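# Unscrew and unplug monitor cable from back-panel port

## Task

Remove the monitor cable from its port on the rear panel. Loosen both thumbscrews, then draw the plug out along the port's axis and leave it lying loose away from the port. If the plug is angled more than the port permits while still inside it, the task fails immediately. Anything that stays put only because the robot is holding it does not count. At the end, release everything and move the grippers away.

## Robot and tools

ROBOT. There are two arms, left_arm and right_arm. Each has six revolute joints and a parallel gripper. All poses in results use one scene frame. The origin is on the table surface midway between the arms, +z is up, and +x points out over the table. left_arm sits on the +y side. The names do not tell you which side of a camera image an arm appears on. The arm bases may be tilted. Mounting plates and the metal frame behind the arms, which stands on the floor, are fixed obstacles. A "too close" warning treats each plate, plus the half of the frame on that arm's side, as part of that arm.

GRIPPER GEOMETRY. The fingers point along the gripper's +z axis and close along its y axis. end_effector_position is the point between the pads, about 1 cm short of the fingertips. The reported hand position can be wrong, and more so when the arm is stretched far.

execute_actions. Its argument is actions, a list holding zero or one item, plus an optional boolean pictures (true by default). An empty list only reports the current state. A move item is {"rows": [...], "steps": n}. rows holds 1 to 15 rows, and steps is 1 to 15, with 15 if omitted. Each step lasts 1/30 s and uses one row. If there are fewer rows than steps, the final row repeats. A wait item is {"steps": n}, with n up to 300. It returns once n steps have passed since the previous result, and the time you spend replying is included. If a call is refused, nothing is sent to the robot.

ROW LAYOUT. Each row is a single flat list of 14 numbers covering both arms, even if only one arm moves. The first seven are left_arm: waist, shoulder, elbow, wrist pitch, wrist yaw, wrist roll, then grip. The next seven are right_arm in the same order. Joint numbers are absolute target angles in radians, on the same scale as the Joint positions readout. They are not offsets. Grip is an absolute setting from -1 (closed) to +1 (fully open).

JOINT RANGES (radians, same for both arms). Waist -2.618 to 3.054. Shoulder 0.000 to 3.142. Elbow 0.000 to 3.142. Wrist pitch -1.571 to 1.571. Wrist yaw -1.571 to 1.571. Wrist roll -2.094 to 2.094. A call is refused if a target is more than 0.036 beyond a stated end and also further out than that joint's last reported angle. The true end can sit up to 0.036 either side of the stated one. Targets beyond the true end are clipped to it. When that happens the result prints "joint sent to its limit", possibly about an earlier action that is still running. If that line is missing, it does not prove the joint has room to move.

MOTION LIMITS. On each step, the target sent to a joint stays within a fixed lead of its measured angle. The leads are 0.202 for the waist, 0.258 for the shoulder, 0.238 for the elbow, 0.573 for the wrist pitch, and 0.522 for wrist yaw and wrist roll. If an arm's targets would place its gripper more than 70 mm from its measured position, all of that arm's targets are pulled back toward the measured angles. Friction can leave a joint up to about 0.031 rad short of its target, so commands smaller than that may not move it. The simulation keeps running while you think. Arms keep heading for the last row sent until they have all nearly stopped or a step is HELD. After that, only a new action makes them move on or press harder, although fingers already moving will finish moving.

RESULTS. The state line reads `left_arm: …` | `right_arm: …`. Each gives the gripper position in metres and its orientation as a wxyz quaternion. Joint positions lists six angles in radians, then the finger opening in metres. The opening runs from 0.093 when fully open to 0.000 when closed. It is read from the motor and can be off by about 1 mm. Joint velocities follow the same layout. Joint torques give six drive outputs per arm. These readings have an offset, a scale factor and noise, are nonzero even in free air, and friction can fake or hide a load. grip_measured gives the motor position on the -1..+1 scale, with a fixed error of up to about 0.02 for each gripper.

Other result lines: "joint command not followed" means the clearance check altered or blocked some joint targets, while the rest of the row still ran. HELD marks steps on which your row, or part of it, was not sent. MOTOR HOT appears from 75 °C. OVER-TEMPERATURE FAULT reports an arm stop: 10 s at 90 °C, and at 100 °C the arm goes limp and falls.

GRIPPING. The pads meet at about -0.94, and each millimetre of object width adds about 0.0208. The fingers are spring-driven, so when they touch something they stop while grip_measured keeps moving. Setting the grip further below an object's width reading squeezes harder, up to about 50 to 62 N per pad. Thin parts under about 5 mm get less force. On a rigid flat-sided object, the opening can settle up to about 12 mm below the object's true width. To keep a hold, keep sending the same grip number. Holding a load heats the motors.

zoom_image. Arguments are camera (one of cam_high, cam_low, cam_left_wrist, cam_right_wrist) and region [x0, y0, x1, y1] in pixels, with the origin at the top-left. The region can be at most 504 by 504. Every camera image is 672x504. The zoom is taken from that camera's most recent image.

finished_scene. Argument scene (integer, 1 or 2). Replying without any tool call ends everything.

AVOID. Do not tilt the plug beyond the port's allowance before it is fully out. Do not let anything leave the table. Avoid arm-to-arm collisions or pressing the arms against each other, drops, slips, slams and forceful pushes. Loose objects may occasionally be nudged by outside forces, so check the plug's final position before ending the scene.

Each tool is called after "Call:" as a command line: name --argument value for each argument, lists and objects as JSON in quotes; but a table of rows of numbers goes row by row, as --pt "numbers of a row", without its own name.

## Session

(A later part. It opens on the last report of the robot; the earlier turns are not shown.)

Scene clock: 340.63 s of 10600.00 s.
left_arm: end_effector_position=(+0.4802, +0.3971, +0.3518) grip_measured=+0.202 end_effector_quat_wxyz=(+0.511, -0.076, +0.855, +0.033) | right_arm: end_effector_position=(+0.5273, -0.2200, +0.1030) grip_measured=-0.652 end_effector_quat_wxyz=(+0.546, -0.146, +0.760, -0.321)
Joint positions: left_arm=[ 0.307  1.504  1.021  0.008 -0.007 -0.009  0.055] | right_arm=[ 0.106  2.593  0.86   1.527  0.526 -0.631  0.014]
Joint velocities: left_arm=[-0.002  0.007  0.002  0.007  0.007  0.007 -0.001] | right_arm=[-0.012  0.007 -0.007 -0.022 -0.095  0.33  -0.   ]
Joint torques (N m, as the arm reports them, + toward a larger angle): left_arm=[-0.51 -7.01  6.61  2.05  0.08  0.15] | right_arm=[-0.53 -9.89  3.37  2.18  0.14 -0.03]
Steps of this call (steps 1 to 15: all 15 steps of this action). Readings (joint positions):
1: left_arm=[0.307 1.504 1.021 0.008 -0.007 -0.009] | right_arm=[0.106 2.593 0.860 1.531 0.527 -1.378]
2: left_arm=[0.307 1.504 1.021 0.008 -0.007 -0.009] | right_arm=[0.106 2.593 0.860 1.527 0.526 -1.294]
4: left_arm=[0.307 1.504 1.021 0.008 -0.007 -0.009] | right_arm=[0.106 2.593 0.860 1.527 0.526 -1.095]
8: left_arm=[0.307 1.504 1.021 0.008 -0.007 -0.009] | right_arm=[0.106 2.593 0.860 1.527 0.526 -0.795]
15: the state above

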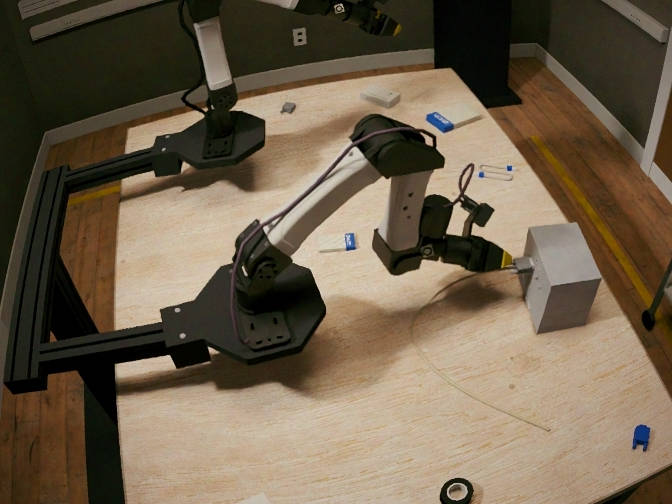

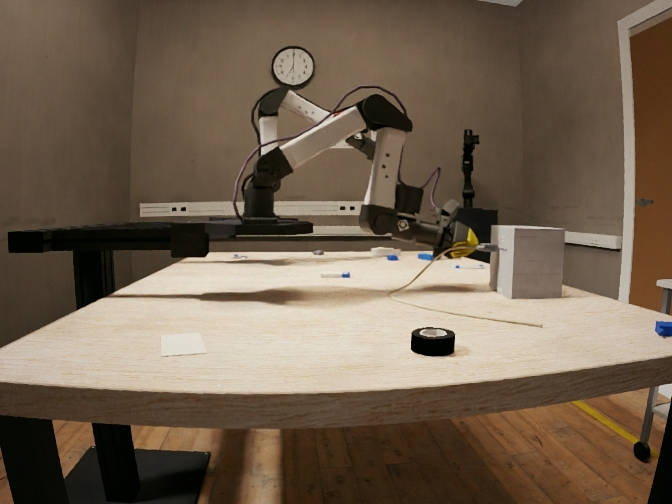

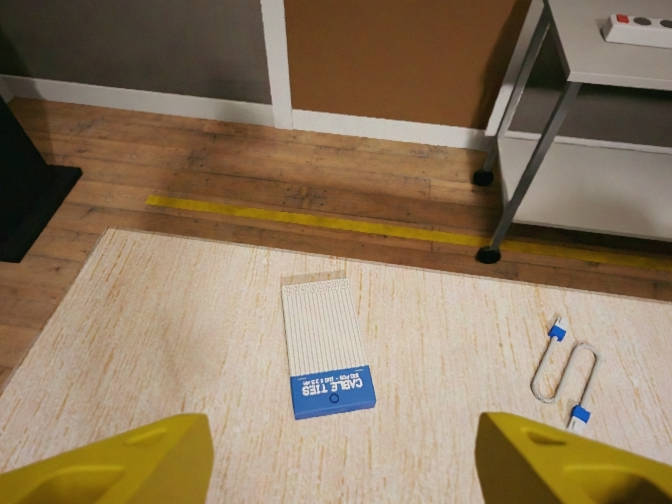

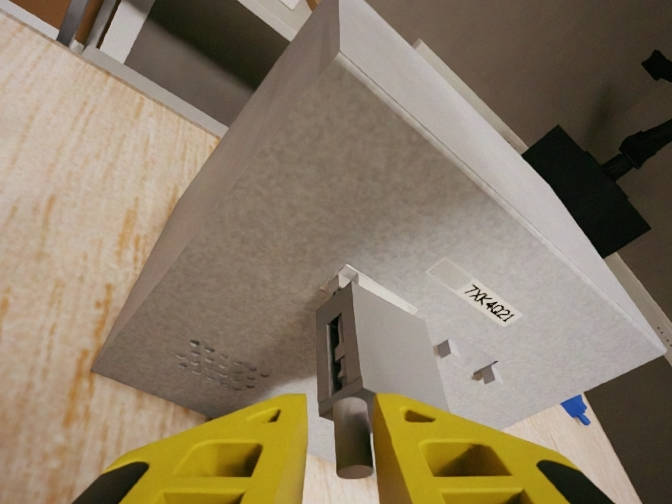

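Nearly out; six more strokes.

Call:
execute_actions --actions '[{"rows":[[0.3,1.5,1,0,0,0,0.2,0.103,2.59,0.86,1.535,0.52,-0.58,-0.92],[0.3,1.5,1,0,0,0,0.2,0.103,2.59,0.86,1.535,0.52,-1.7,-0.92]],"steps":9}]' --pictures false

Call:
execute_actions --actions '[{"rows":[[0.3,1.5,1,0,0,0,0.2,0.103,2.59,0.86,1.535,0.52,-1.38,-0.65],[0.3,1.5,1,0,0,0,0.2,0.103,2.59,0.86,1.535,0.52,-0.27,-0.65]],"steps":9}]' --pictures false

Call:
execute_actions --actions '[{"rows":[[0.3,1.5,1,0,0,0,0.2,0.103,2.59,0.86,1.535,0.52,-0.58,-0.92],[0.3,1.5,1,0,0,0,0.2,0.103,2.59,0.86,1.535,0.52,-1.7,-0.92]],"steps":9}]' --pictures false

Call:
execute_actions --actions '[{"rows":[[0.3,1.5,1,0,0,0,0.2,0.103,2.59,0.86,1.535,0.52,-1.38,-0.65],[0.3,1.5,1,0,0,0,0.2,0.103,2.59,0.86,1.535,0.52,-0.27,-0.65]],"steps":9}]' --pictures false

Call:
execute_actions --actions '[{"rows":[[0.3,1.5,1,0,0,0,0.2,0.103,2.59,0.86,1.535,0.52,-0.58,-0.92],[0.3,1.5,1,0,0,0,0.2,0.103,2.59,0.86,1.535,0.52,-1.7,-0.92]],"steps":9}]' --pictures false

Call:
execute_actions --actions '[{"rows":[[0.3,1.5,1,0,0,0,0.2,0.103,2.59,0.86,1.535,0.52,-1.38,-0.65],[0.3,1.5,1,0,0,0,0.2,0.103,2.59,0.86,1.535,0.52,-0.27,-0.65]],"steps":9}]' --pictures false

Call:
execute_actions --actions '[{"rows":[[0.3,1.5,1,0,0,0,0.2,0.103,2.59,0.86,1.535,0.52,-0.58,-0.92],[0.3,1.5,1,0,0,0,0.2,0.103,2.59,0.86,1.535,0.52,-1.7,-0.92]],"steps":9}]' --pictures false

Call:
execute_actions --actions '[{"rows":[[0.3,1.5,1,0,0,0,0.2,0.103,2.59,0.86,1.535,0.52,-1.38,-0.65],[0.3,1.5,1,0,0,0,0.2,0.103,2.59,0.86,1.535,0.52,-0.27,-0.65]],"steps":9}]' --pictures false

Call:
execute_actions --actions '[{"rows":[[0.3,1.5,1,0,0,0,0.2,0.103,2.59,0.86,1.535,0.52,-0.58,-0.92],[0.3,1.5,1,0,0,0,0.2,0.103,2.59,0.86,1.535,0.52,-1.7,-0.92]],"steps":9}]' --pictures false

Call:
execute_actions --actions '[{"rows":[[0.3,1.5,1,0,0,0,0.2,0.103,2.59,0.86,1.535,0.52,-1.38,-0.65],[0.3,1.5,1,0,0,0,0.2,0.103,2.59,0.86,1.535,0.52,-0.27,-0.65]],"steps":9}]' --pictures false

Call:
execute_actions --actions '[{"rows":[[0.3,1.5,1,0,0,0,0.2,0.103,2.59,0.86,1.535,0.52,-0.58,-0.92],[0.3,1.5,1,0,0,0,0.2,0.103,2.59,0.86,1.535,0.52,-1.7,-0.92]],"steps":9}]' --pictures false

Call:
execute_actions --actions '[{"rows":[[0.3,1.5,1,0,0,0,0.2,0.103,2.59,0.86,1.535,0.52,-1.38,-0.6]],"steps":6}]'

Call:
zoom_image --camera "cam_right_wrist" --region '[220,270,460,504]'

Scene clock: 360.40 s of 10600.00 s.
left_arm: end_effector_position=(+0.4802, +0.3971, +0.3518) grip_measured=+0.202 end_effector_quat_wxyz=(+0.511, -0.076, +0.855, +0.033) | right_arm: end_effector_position=(+0.5274, -0.2203, +0.1036) grip_measured=-0.909 end_effector_quat_wxyz=(+0.397, -0.406, +0.658, -0.495)
Joint positions: left_arm=[ 0.307  1.504  1.021  0.008 -0.007 -0.009  0.055] | right_arm=[ 0.106  2.593  0.86   1.53   0.528 -1.358  0.002]
Joint velocities: left_arm=[ 0.002 -0.012 -0.017  0.022 -0.007  0.007  0.001] | right_arm=[-0.002 -0.002 -0.002 -0.022 -0.022 -2.22   0.   ]
Joint torques (N m, as the arm reports them, + toward a larger angle): left_arm=[-0.57 -6.86  6.59  2.09  0.04  0.13] | right_arm=[ -0.28 -10.11   3.56   2.06   0.1   -0.08]
Steps of this call (steps 1 to 30: the robot went on to your last target; steps 31 to 90: nothing new was sent; then 16.47 s passed at rest; steps 91 to 99: all 9 steps of this action). Readings (joint positions):
91: left_arm=[0.307 1.504 1.021 0.008 -0.007 -0.009] | right_arm=[0.106 2.593 0.860 1.527 0.526 -0.588]
92: left_arm=[0.307 1.504 1.021 0.008 -0.007 -0.009] | right_arm=[0.106 2.593 0.860 1.528 0.526 -0.672]
94: left_arm=[0.307 1.504 1.021 0.008 -0.007 -0.009] | right_arm=[0.106 2.593 0.860 1.528 0.526 -0.873]
98: left_arm=[0.307 1.504 1.021 0.008 -0.007 -0.009] | right_arm=[0.106 2.593 0.860 1.529 0.528 -1.274]
99: the state above

Scene clock: 360.70 s of 10600.00 s.
left_arm: end_effector_position=(+0.4802, +0.3971, +0.3518) grip_measured=+0.202 end_effector_quat_wxyz=(+0.511, -0.076, +0.855, +0.033) | right_arm: end_effector_position=(+0.5273, -0.2201, +0.1030) grip_measured=-0.652 end_effector_quat_wxyz=(+0.550, -0.137, +0.762, -0.315)
Joint positions: left_arm=[ 0.307  1.504  1.021  0.008 -0.007 -0.009  0.055] | right_arm=[ 0.106  2.593  0.86   1.527  0.527 -0.607  0.014]
Joint velocities: left_arm=[-0.017 -0.012 -0.027 -0.051 -0.037 -0.051  0.   ] | right_arm=[ 0.002  0.007 -0.012 -0.022  0.022  2.278  0.   ]
Joint torques (N m, as the arm reports them, + toward a larger angle): left_arm=[-0.6  -6.92  6.61  2.07  0.07  0.12] | right_arm=[ -0.26 -10.29   3.39   2.18   0.1    0.05]
Steps of this call (steps 1 to 9: all 9 steps of this action). Readings (joint positions):
1: left_arm=[0.307 1.504 1.021 0.008 -0.007 -0.009] | right_arm=[0.106 2.593 0.860 1.529 0.528 -1.373]
2: left_arm=[0.307 1.504 1.021 0.008 -0.007 -0.009] | right_arm=[0.106 2.593 0.860 1.526 0.527 -1.289]
4: left_arm=[0.307 1.504 1.021 0.008 -0.007 -0.009] | right_arm=[0.106 2.593 0.860 1.527 0.527 -1.090]
8: left_arm=[0.307 1.504 1.021 0.008 -0.007 -0.009] | right_arm=[0.106 2.593 0.860 1.527 0.527 -0.691]
9: the state above

Scene clock: 361.00 s of 10600.00 s.
left_arm: end_effector_position=(+0.4802, +0.3971, +0.3518) grip_measured=+0.202 end_effector_quat_wxyz=(+0.511, -0.076, +0.855, +0.033) | right_arm: end_effector_position=(+0.5274, -0.2203, +0.1037) grip_measured=-0.909 end_effector_quat_wxyz=(+0.396, -0.406, +0.657, -0.496)
Joint positions: left_arm=[ 0.307  1.504  1.021  0.008 -0.007 -0.009  0.055] | right_arm=[ 0.106  2.593  0.86   1.531  0.528 -1.361  0.002]
Joint velocities: left_arm=[ 0.012 -0.007 -0.007  0.022 -0.007  0.037  0.001] | right_arm=[ 0.002 -0.007  0.002  0.022 -0.037 -2.293 -0.   ]
Joint torques (N m, as the arm reports them, + toward a larger angle): left_arm=[-0.54 -6.95  6.56  2.1   0.06  0.14] | right_arm=[-0.41 -9.86  3.39  2.13  0.09 -0.02]
Steps of this call (steps 1 to 9: all 9 steps of this action). Readings (joint positions):
1: left_arm=[0.307 1.504 1.021 0.008 -0.007 -0.009] | right_arm=[0.106 2.593 0.860 1.528 0.527 -0.592]
2: left_arm=[0.307 1.504 1.021 0.008 -0.007 -0.009] | right_arm=[0.106 2.593 0.860 1.529 0.527 -0.676]
4: left_arm=[0.307 1.504 1.021 0.008 -0.007 -0.009] | right_arm=[0.106 2.593 0.860 1.529 0.527 -0.877]
8: left_arm=[0.307 1.504 1.021 0.008 -0.007 -0.009] | right_arm=[0.106 2.593 0.860 1.530 0.528 -1.277]
9: the state above

Scene clock: 361.30 s of 10600.00 s.
left_arm: end_effector_position=(+0.4802, +0.3971, +0.3518) grip_measured=+0.202 end_effector_quat_wxyz=(+0.511, -0.076, +0.855, +0.033) | right_arm: end_effector_position=(+0.5273, -0.2201, +0.1030) grip_measured=-0.652 end_effector_quat_wxyz=(+0.549, -0.138, +0.761, -0.315)
Joint positions: left_arm=[ 0.307  1.504  1.021  0.008 -0.007 -0.009  0.055] | right_arm=[ 0.106  2.593  0.86   1.527  0.527 -0.609  0.014]
Joint velocities: left_arm=[-0.017 -0.007  0.002 -0.022  0.066  0.037  0.001] | right_arm=[-0.002  0.002 -0.002  0.037  0.007  2.264 -0.001]
Joint torques (N m, as the arm reports them, + toward a larger angle): left_arm=[-0.61 -7.06  6.74  2.11  0.08  0.11] | right_arm=[-0.63 -9.81  3.54  2.18  0.08  0.01]
Steps of this call (steps 1 to 9: all 9 steps of this action). Readings (joint positions):
1: left_arm=[0.307 1.504 1.021 0.008 -0.007 -0.009] | right_arm=[0.106 2.593 0.860 1.530 0.528 -1.376]
2: left_arm=[0.307 1.504 1.021 0.008 -0.007 -0.009] | right_arm=[0.106 2.593 0.860 1.527 0.527 -1.292]
4: left_arm=[0.307 1.504 1.021 0.008 -0.007 -0.009] | right_arm=[0.106 2.593 0.860 1.527 0.527 -1.092]
8: left_arm=[0.307 1.504 1.021 0.008 -0.007 -0.009] | right_arm=[0.106 2.593 0.860 1.527 0.527 -0.693]
9: the state above

Scene clock: 361.60 s of 10600.00 s.
left_arm: end_effector_position=(+0.4802, +0.3971, +0.3518) grip_measured=+0.202 end_effector_quat_wxyz=(+0.511, -0.076, +0.855, +0.033) | right_arm: end_effector_position=(+0.5274, -0.2202, +0.1037) grip_measured=-0.909 end_effector_quat_wxyz=(+0.396, -0.407, +0.657, -0.496)
Joint positions: left_arm=[ 0.307  1.504  1.021  0.008 -0.007 -0.009  0.055] | right_arm=[ 0.106  2.593  0.86   1.531  0.528 -1.362  0.002]
Joint velocities: left_arm=[-0.012 -0.002 -0.017  0.007  0.022  0.007 -0.001] | right_arm=[ 0.022 -0.007  0.007  0.037  0.037 -2.293  0.001]
Joint torques (N m, as the arm reports them, + toward a larger angle): left_arm=[-0.58 -7.01  6.58  2.08  0.07  0.1 ] | right_arm=[-0.37 -9.98  3.42  2.08  0.08 -0.01]
Steps of this call (steps 1 to 9: all 9 steps of this action). Readings (joint positions):
1: left_arm=[0.307 1.504 1.021 0.008 -0.007 -0.009] | right_arm=[0.106 2.593 0.860 1.528 0.527 -0.593]
2: left_arm=[0.307 1.504 1.021 0.008 -0.007 -0.009] | right_arm=[0.106 2.593 0.860 1.529 0.527 -0.677]
4: left_arm=[0.307 1.504 1.021 0.008 -0.007 -0.009] | right_arm=[0.106 2.593 0.860 1.529 0.527 -0.878]
8: left_arm=[0.307 1.504 1.021 0.008 -0.007 -0.009] | right_arm=[0.106 2.593 0.860 1.530 0.527 -1.278]
9: the state above

Scene clock: 361.90 s of 10600.00 s.
left_arm: end_effector_position=(+0.4802, +0.3971, +0.3518) grip_measured=+0.202 end_effector_quat_wxyz=(+0.511, -0.076, +0.855, +0.033) | right_arm: end_effector_position=(+0.5273, -0.2200, +0.1030) grip_measured=-0.652 end_effector_quat_wxyz=(+0.549, -0.138, +0.761, -0.315)
Joint positions: left_arm=[ 0.307  1.504  1.021  0.008 -0.007 -0.009  0.055] | right_arm=[ 0.106  2.593  0.86   1.527  0.526 -0.61   0.014]
Joint velocities: left_arm=[ 0.012  0.007 -0.022  0.022  0.007 -0.007 -0.001] | right_arm=[ 0.017  0.002  0.027 -0.007 -0.051  2.234 -0.   ]
Joint torques (N m, as the arm reports them, + toward a larger angle): left_arm=[-0.49 -6.95  6.65  2.11  0.09  0.13] | right_arm=[ -0.27 -10.04   3.24   2.15   0.14   0.03]
Steps of this call (steps 1 to 9: all 9 steps of this action). Readings (joint positions):
1: left_arm=[0.307 1.504 1.021 0.008 -0.007 -0.009] | right_arm=[0.106 2.593 0.860 1.530 0.527 -1.376]
2: left_arm=[0.307 1.504 1.021 0.008 -0.007 -0.009] | right_arm=[0.106 2.593 0.860 1.527 0.527 -1.293]
4: left_arm=[0.307 1.504 1.021 0.008 -0.007 -0.009] | right_arm=[0.106 2.593 0.860 1.527 0.526 -1.093]
8: left_arm=[0.307 1.504 1.021 0.008 -0.007 -0.009] | right_arm=[0.106 2.593 0.860 1.527 0.526 -0.694]
9: the state above

Scene clock: 362.20 s of 10600.00 s.
left_arm: end_effector_position=(+0.4802, +0.3971, +0.3518) grip_measured=+0.202 end_effector_quat_wxyz=(+0.511, -0.076, +0.855, +0.033) | right_arm: end_effector_position=(+0.5274, -0.2202, +0.1036) grip_measured=-0.909 end_effector_quat_wxyz=(+0.396, -0.407, +0.657, -0.496)
Joint positions: left_arm=[ 0.307  1.504  1.021  0.008 -0.007 -0.009  0.055] | right_arm=[ 0.106  2.593  0.86   1.53   0.528 -1.362  0.002]
Joint velocities: left_arm=[-0.027 -0.012 -0.012  0.007  0.007 -0.037 -0.001] | right_arm=[ 0.007  0.012  0.007 -0.066  0.037 -2.19   0.   ]
Joint torques (N m, as the arm reports them, + toward a larger angle): left_arm=[-0.53 -7.03  6.63  2.09  0.07  0.11] | right_arm=[-0.21 -9.92  3.25  2.17  0.06 -0.07]
Steps of this call (steps 1 to 9: all 9 steps of this action). Readings (joint positions):
1: left_arm=[0.307 1.504 1.021 0.008 -0.007 -0.009] | right_arm=[0.106 2.593 0.860 1.528 0.527 -0.594]
2: left_arm=[0.307 1.504 1.021 0.008 -0.007 -0.009] | right_arm=[0.106 2.593 0.860 1.529 0.527 -0.678]
4: left_arm=[0.307 1.504 1.021 0.008 -0.007 -0.009] | right_arm=[0.106 2.593 0.860 1.529 0.527 -0.879]
8: left_arm=[0.307 1.504 1.021 0.008 -0.007 -0.009] | right_arm=[0.106 2.593 0.860 1.530 0.527 -1.279]
9: the state above

Scene clock: 362.50 s of 10600.00 s.
left_arm: end_effector_position=(+0.4802, +0.3971, +0.3518) grip_measured=+0.202 end_effector_quat_wxyz=(+0.511, -0.076, +0.855, +0.033) | right_arm: end_effector_position=(+0.5273, -0.2200, +0.1030) grip_measured=-0.652 end_effector_quat_wxyz=(+0.549, -0.138, +0.761, -0.315)
Joint positions: left_arm=[ 0.307  1.504  1.021  0.008 -0.007 -0.009  0.055] | right_arm=[ 0.106  2.593  0.86   1.527  0.526 -0.61   0.014]
Joint velocities: left_arm=[ 0.002  0.002 -0.022 -0.066 -0.022 -0.037 -0.   ] | right_arm=[-0.002 -0.007 -0.002 -0.007 -0.007  2.234  0.   ]
Joint torques (N m, as the arm reports them, + toward a larger angle): left_arm=[-0.44 -6.95  6.7   2.1   0.07  0.15] | right_arm=[-0.64 -9.87  3.5   2.16  0.07 -0.01]
Steps of this call (steps 1 to 9: all 9 steps of this action). Readings (joint positions):
1: left_arm=[0.307 1.504 1.021 0.008 -0.007 -0.009] | right_arm=[0.106 2.593 0.860 1.529 0.528 -1.377]
2: left_arm=[0.307 1.504 1.021 0.008 -0.007 -0.009] | right_arm=[0.106 2.593 0.860 1.527 0.527 -1.293]
4: left_arm=[0.307 1.504 1.021 0.008 -0.007 -0.009] | right_arm=[0.106 2.593 0.860 1.527 0.527 -1.093]
8: left_arm=[0.307 1.504 1.021 0.008 -0.007 -0.009] | right_arm=[0.106 2.593 0.860 1.527 0.526 -0.694]
9: the state above

Scene clock: 362.80 s of 10600.00 s.
left_arm: end_effector_position=(+0.4802, +0.3971, +0.3518) grip_measured=+0.202 end_effector_quat_wxyz=(+0.511, -0.076, +0.855, +0.033) | right_arm: end_effector_position=(+0.5274, -0.2202, +0.1037) grip_measured=-0.909 end_effector_quat_wxyz=(+0.396, -0.407, +0.657, -0.496)
Joint positions: left_arm=[ 0.307  1.504  1.021  0.008 -0.007 -0.009  0.055] | right_arm=[ 0.106  2.593  0.86   1.531  0.528 -1.362  0.002]
Joint velocities: left_arm=[ 0.002 -0.002 -0.012 -0.022 -0.081 -0.007  0.   ] | right_arm=[-0.012  0.022 -0.002 -0.022 -0.022 -2.176 -0.001]
Joint torques (N m, as the arm reports them, + toward a larger angle): left_arm=[-0.47 -6.95  6.61  2.09  0.08  0.1 ] | right_arm=[-0.42 -9.77  3.63  2.17  0.11 -0.03]
Steps of this call (steps 1 to 9: all 9 steps of this action). Readings (joint positions):
1: left_arm=[0.307 1.504 1.021 0.008 -0.007 -0.009] | right_arm=[0.106 2.593 0.860 1.528 0.527 -0.594]
2: left_arm=[0.307 1.504 1.021 0.008 -0.007 -0.009] | right_arm=[0.106 2.593 0.860 1.529 0.527 -0.678]
4: left_arm=[0.307 1.504 1.021 0.008 -0.007 -0.009] | right_arm=[0.106 2.593 0.860 1.529 0.527 -0.879]
8: left_arm=[0.307 1.504 1.021 0.008 -0.007 -0.009] | right_arm=[0.106 2.593 0.860 1.530 0.527 -1.279]
9: the state above

Scene clock: 363.10 s of 10600.00 s.
left_arm: end_effector_position=(+0.4802, +0.3971, +0.3518) grip_measured=+0.202 end_effector_quat_wxyz=(+0.511, -0.076, +0.855, +0.033) | right_arm: end_effector_position=(+0.5273, -0.2200, +0.1030) grip_measured=-0.652 end_effector_quat_wxyz=(+0.549, -0.139, +0.761, -0.315)
Joint positions: left_arm=[ 0.307  1.504  1.021  0.008 -0.007 -0.009  0.055] | right_arm=[ 0.106  2.593  0.86   1.527  0.526 -0.61   0.014]
Joint velocities: left_arm=[ 0.012  0.007  0.002  0.037  0.051 -0.022  0.   ] | right_arm=[-0.002  0.002 -0.002  0.007 -0.037  2.234 -0.   ]
Joint torques (N m, as the arm reports them, + toward a larger angle): left_arm=[-0.62 -6.89  6.68  2.08  0.07  0.14] | right_arm=[-0.36 -9.91  3.63  2.2   0.1  -0.04]
Steps of this call (steps 1 to 9: all 9 steps of this action). Readings (joint positions):
1: left_arm=[0.307 1.504 1.021 0.008 -0.007 -0.009] | right_arm=[0.106 2.593 0.860 1.530 0.528 -1.377]
2: left_arm=[0.307 1.504 1.021 0.008 -0.007 -0.009] | right_arm=[0.106 2.593 0.860 1.526 0.527 -1.293]
4: left_arm=[0.307 1.504 1.021 0.008 -0.007 -0.009] | right_arm=[0.106 2.593 0.860 1.527 0.527 -1.093]
8: left_arm=[0.307 1.504 1.021 0.008 -0.007 -0.009] | right_arm=[0.106 2.593 0.860 1.527 0.526 -0.694]
9: the state above

Scene clock: 363.40 s of 10600.00 s.
left_arm: end_effector_position=(+0.4802, +0.3971, +0.3518) grip_measured=+0.202 end_effector_quat_wxyz=(+0.511, -0.076, +0.855, +0.033) | right_arm: end_effector_position=(+0.5274, -0.2202, +0.1036) grip_measured=-0.909 end_effector_quat_wxyz=(+0.396, -0.407, +0.657, -0.496)
Joint positions: left_arm=[ 0.307  1.504  1.021  0.008 -0.007 -0.009  0.055] | right_arm=[ 0.106  2.593  0.86   1.53   0.528 -1.362  0.002]
Joint velocities: left_arm=[-0.002  0.007  0.017  0.022  0.11   0.037  0.001] | right_arm=[ 0.002 -0.002  0.002  0.022 -0.066 -2.205  0.001]
Joint torques (N m, as the arm reports them, + toward a larger angle): left_arm=[-0.58 -6.98  6.68  2.1   0.06  0.15] | right_arm=[-0.35 -9.93  3.45  2.02  0.08 -0.05]
Steps of this call (steps 1 to 9: all 9 steps of this action). Readings (joint positions):
1: left_arm=[0.307 1.504 1.021 0.008 -0.007 -0.009] | right_arm=[0.106 2.593 0.860 1.528 0.527 -0.594]
2: left_arm=[0.307 1.504 1.021 0.008 -0.007 -0.009] | right_arm=[0.106 2.593 0.860 1.529 0.527 -0.678]
4: left_arm=[0.307 1.504 1.021 0.008 -0.007 -0.009] | right_arm=[0.106 2.593 0.860 1.529 0.527 -0.879]
8: left_arm=[0.307 1.504 1.021 0.008 -0.007 -0.009] | right_arm=[0.106 2.593 0.860 1.530 0.527 -1.279]
9: the state above

Scene clock: 363.60 s of 10600.00 s.
left_arm: end_effector_position=(+0.4802, +0.3971, +0.3518) grip_measured=+0.202 end_effector_quat_wxyz=(+0.511, -0.076, +0.855, +0.033) | right_arm: end_effector_position=(+0.5274, -0.2200, +0.1034) grip_measured=-0.602 end_effector_quat_wxyz=(+0.392, -0.413, +0.654, -0.498)
Joint positions: left_arm=[ 0.307  1.504  1.021  0.008 -0.007 -0.009  0.055] | right_arm=[ 0.106  2.593  0.86   1.529  0.526 -1.377  0.016]
Joint velocities: left_arm=[-0.017 -0.007 -0.012  0.007 -0.11   0.022 -0.001] | right_arm=[ 0.027 -0.002  0.002  0.007 -0.022  0.022 -0.001]
Joint torques (N m, as the arm reports them, + toward a larger angle): left_arm=[-0.51 -6.93  6.53  2.08  0.08  0.12] | right_arm=[-0.44 -9.89  3.59  2.18  0.09 -0.06]
Steps of this call (steps 1 to 6: all 6 steps of this action). Readings (joint positions):
1: left_arm=[0.307 1.504 1.021 0.008 -0.007 -0.009] | right_arm=[0.106 2.593 0.860 1.529 0.527 -1.377]
2: left_arm=[0.307 1.504 1.021 0.008 -0.007 -0.009] | right_arm=[0.106 2.593 0.860 1.529 0.527 -1.377]
4: left_arm=[0.307 1.504 1.021 0.008 -0.007 -0.009] | right_arm=[0.106 2.593 0.860 1.529 0.526 -1.377]
6: the state above

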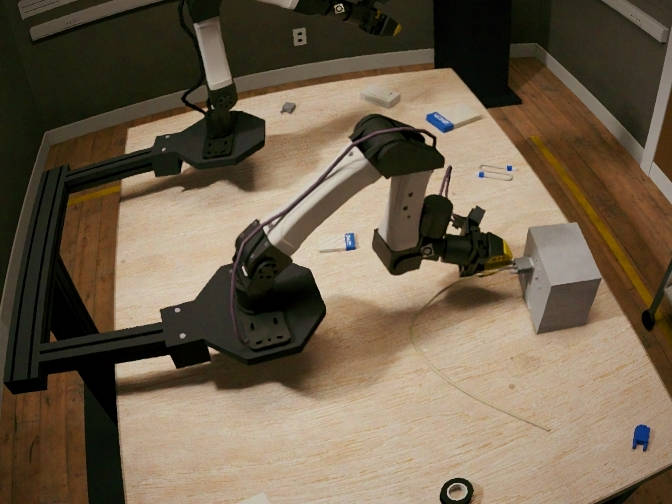

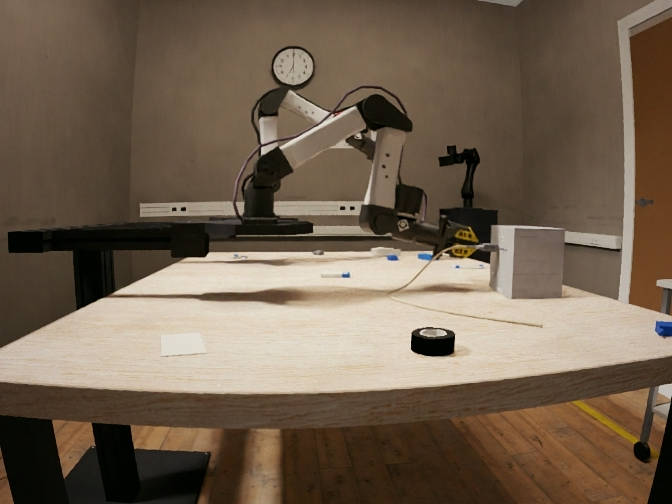

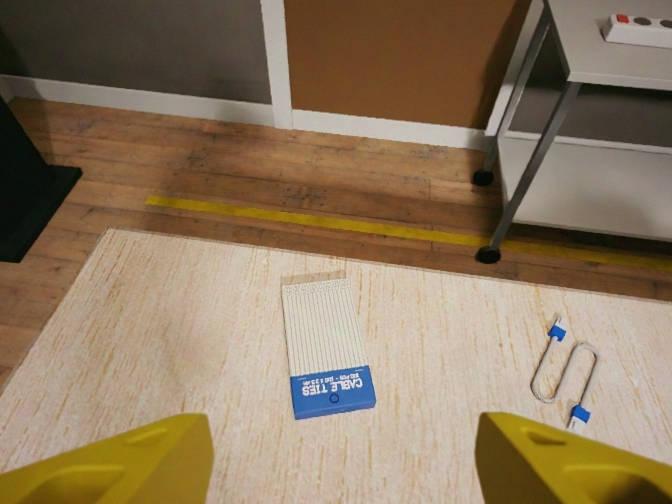

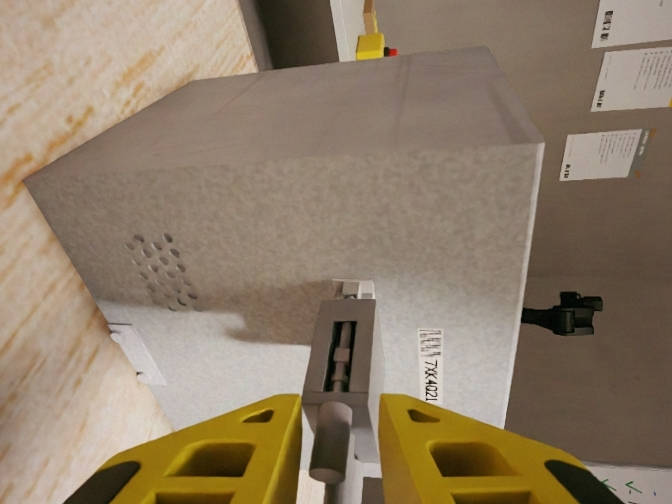

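Region (220, 270, 460, 504) of cam_right_wrist's 672x504 image, scaled by 2.100, with more detail than that image has; it fills the top 491 rows of this view, and the rest is white.

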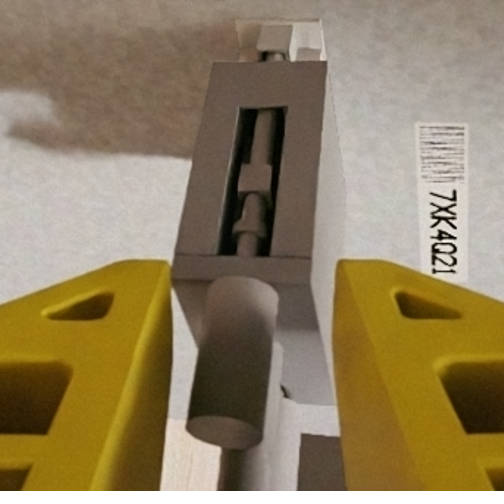

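Call:
execute_actions --actions '[{"rows":[[0.3,1.5,1,0,0,0,0.2,0.103,2.59,0.86,1.535,0.38,-1.38,-0.45]]}]'

Call:
zoom_image --camera "cam_right_wrist" --region '[220,270,460,504]'

Call:
zoom_image --camera "cam_high" --region '[480,230,560,300]'

Scene clock: 366.23 s of 10600.00 s.
left_arm: end_effector_position=(+0.4802, +0.3971, +0.3518) grip_measured=+0.202 end_effector_quat_wxyz=(+0.511, -0.076, +0.855, +0.033) | right_arm: end_effector_position=(+0.5331, -0.1987, +0.1017) grip_measured=-0.452 end_effector_quat_wxyz=(+0.429, -0.449, +0.633, -0.462)
Joint positions: left_arm=[ 0.307  1.504  1.021  0.008 -0.007 -0.009  0.055] | right_arm=[ 0.105  2.593  0.86   1.529  0.393 -1.377  0.024]
Joint velocities: left_arm=[-0.022  0.002  0.007 -0.007 -0.022 -0.066  0.   ] | right_arm=[ 0.012 -0.002  0.007  0.022 -0.051 -0.066 -0.   ]
Joint torques (N m, as the arm reports them, + toward a larger angle): left_arm=[-0.57 -6.93  6.75  2.12  0.06  0.15] | right_arm=[ -0.4  -10.06   3.61   2.18   0.01  -0.02]
Steps of this call (steps 1 to 15: the robot went on to your last target; steps 16 to 64: nothing new was sent; steps 65 to 79: all 15 steps of this action). Readings (joint positions):
65: left_arm=[0.307 1.504 1.021 0.008 -0.007 -0.009] | right_arm=[0.105 2.593 0.860 1.529 0.505 -1.377]
66: left_arm=[0.307 1.504 1.021 0.008 -0.007 -0.009] | right_arm=[0.105 2.593 0.860 1.529 0.482 -1.377]
68: left_arm=[0.307 1.504 1.021 0.008 -0.007 -0.009] | right_arm=[0.105 2.593 0.860 1.529 0.447 -1.377]
72: left_arm=[0.307 1.504 1.021 0.008 -0.007 -0.009] | right_arm=[0.105 2.593 0.860 1.529 0.412 -1.377]
79: the state above

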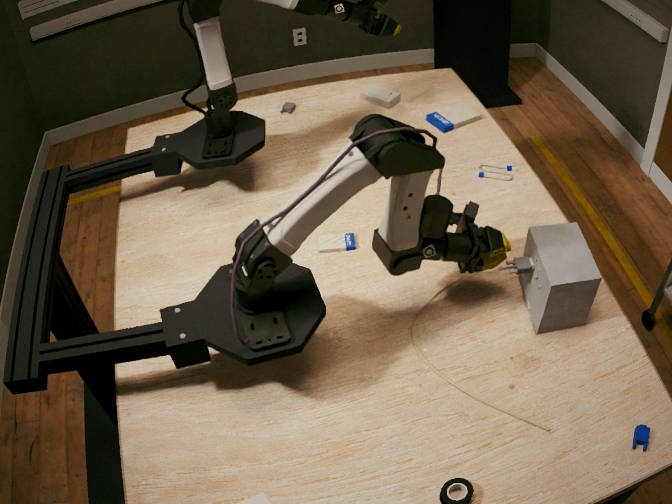

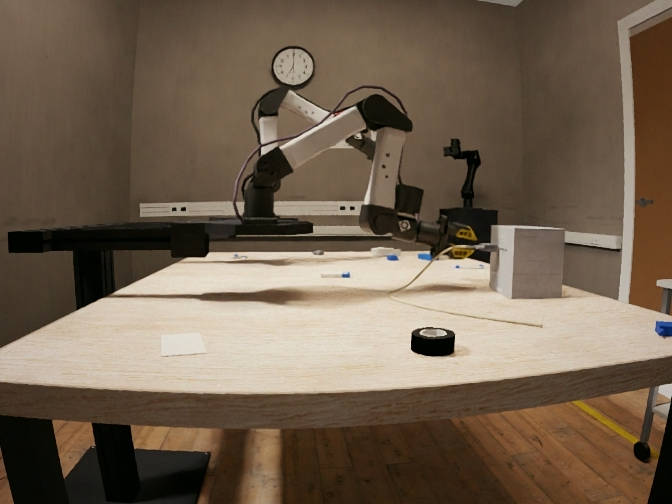

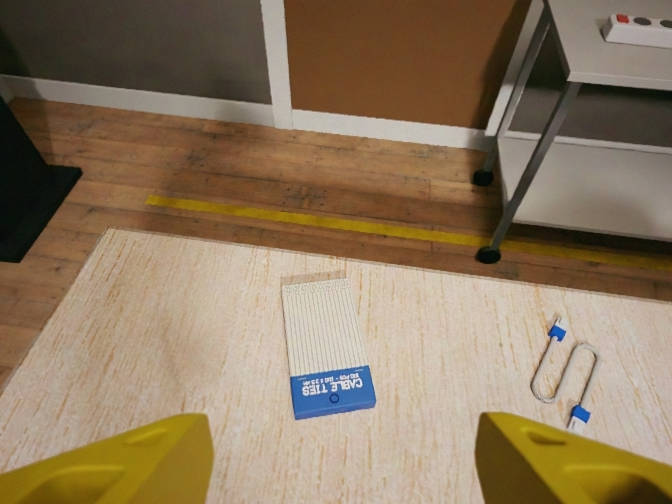

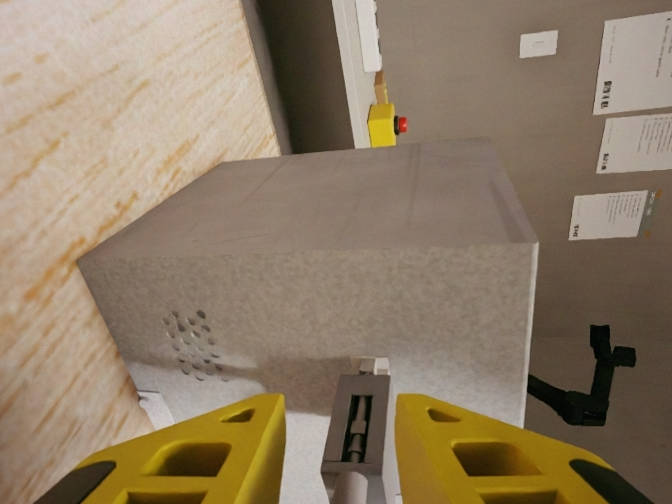

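Region (220, 270, 460, 504) of cam_right_wrist's 672x504 image, scaled by 2.100, with more detail than that image has; it fills the top 491 rows of this view, and the rest is white.

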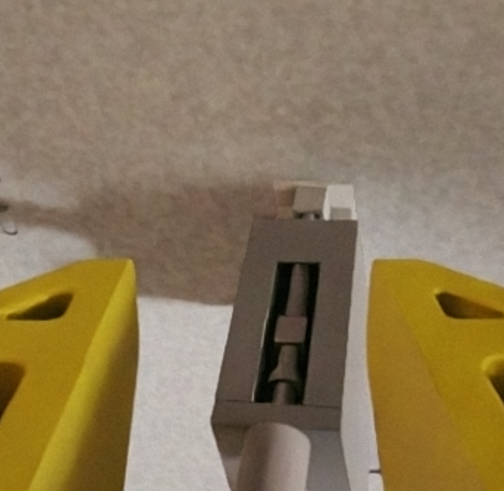

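Region (480, 230, 560, 300) of cam_high's 672x504 image, scaled by 6.300, with more detail than that image has; it fills the top 441 rows of this view, and the rest is white.

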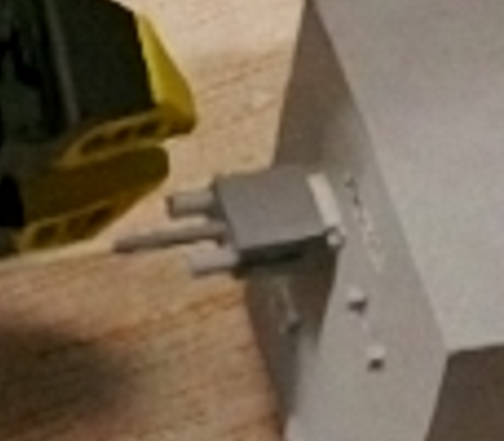

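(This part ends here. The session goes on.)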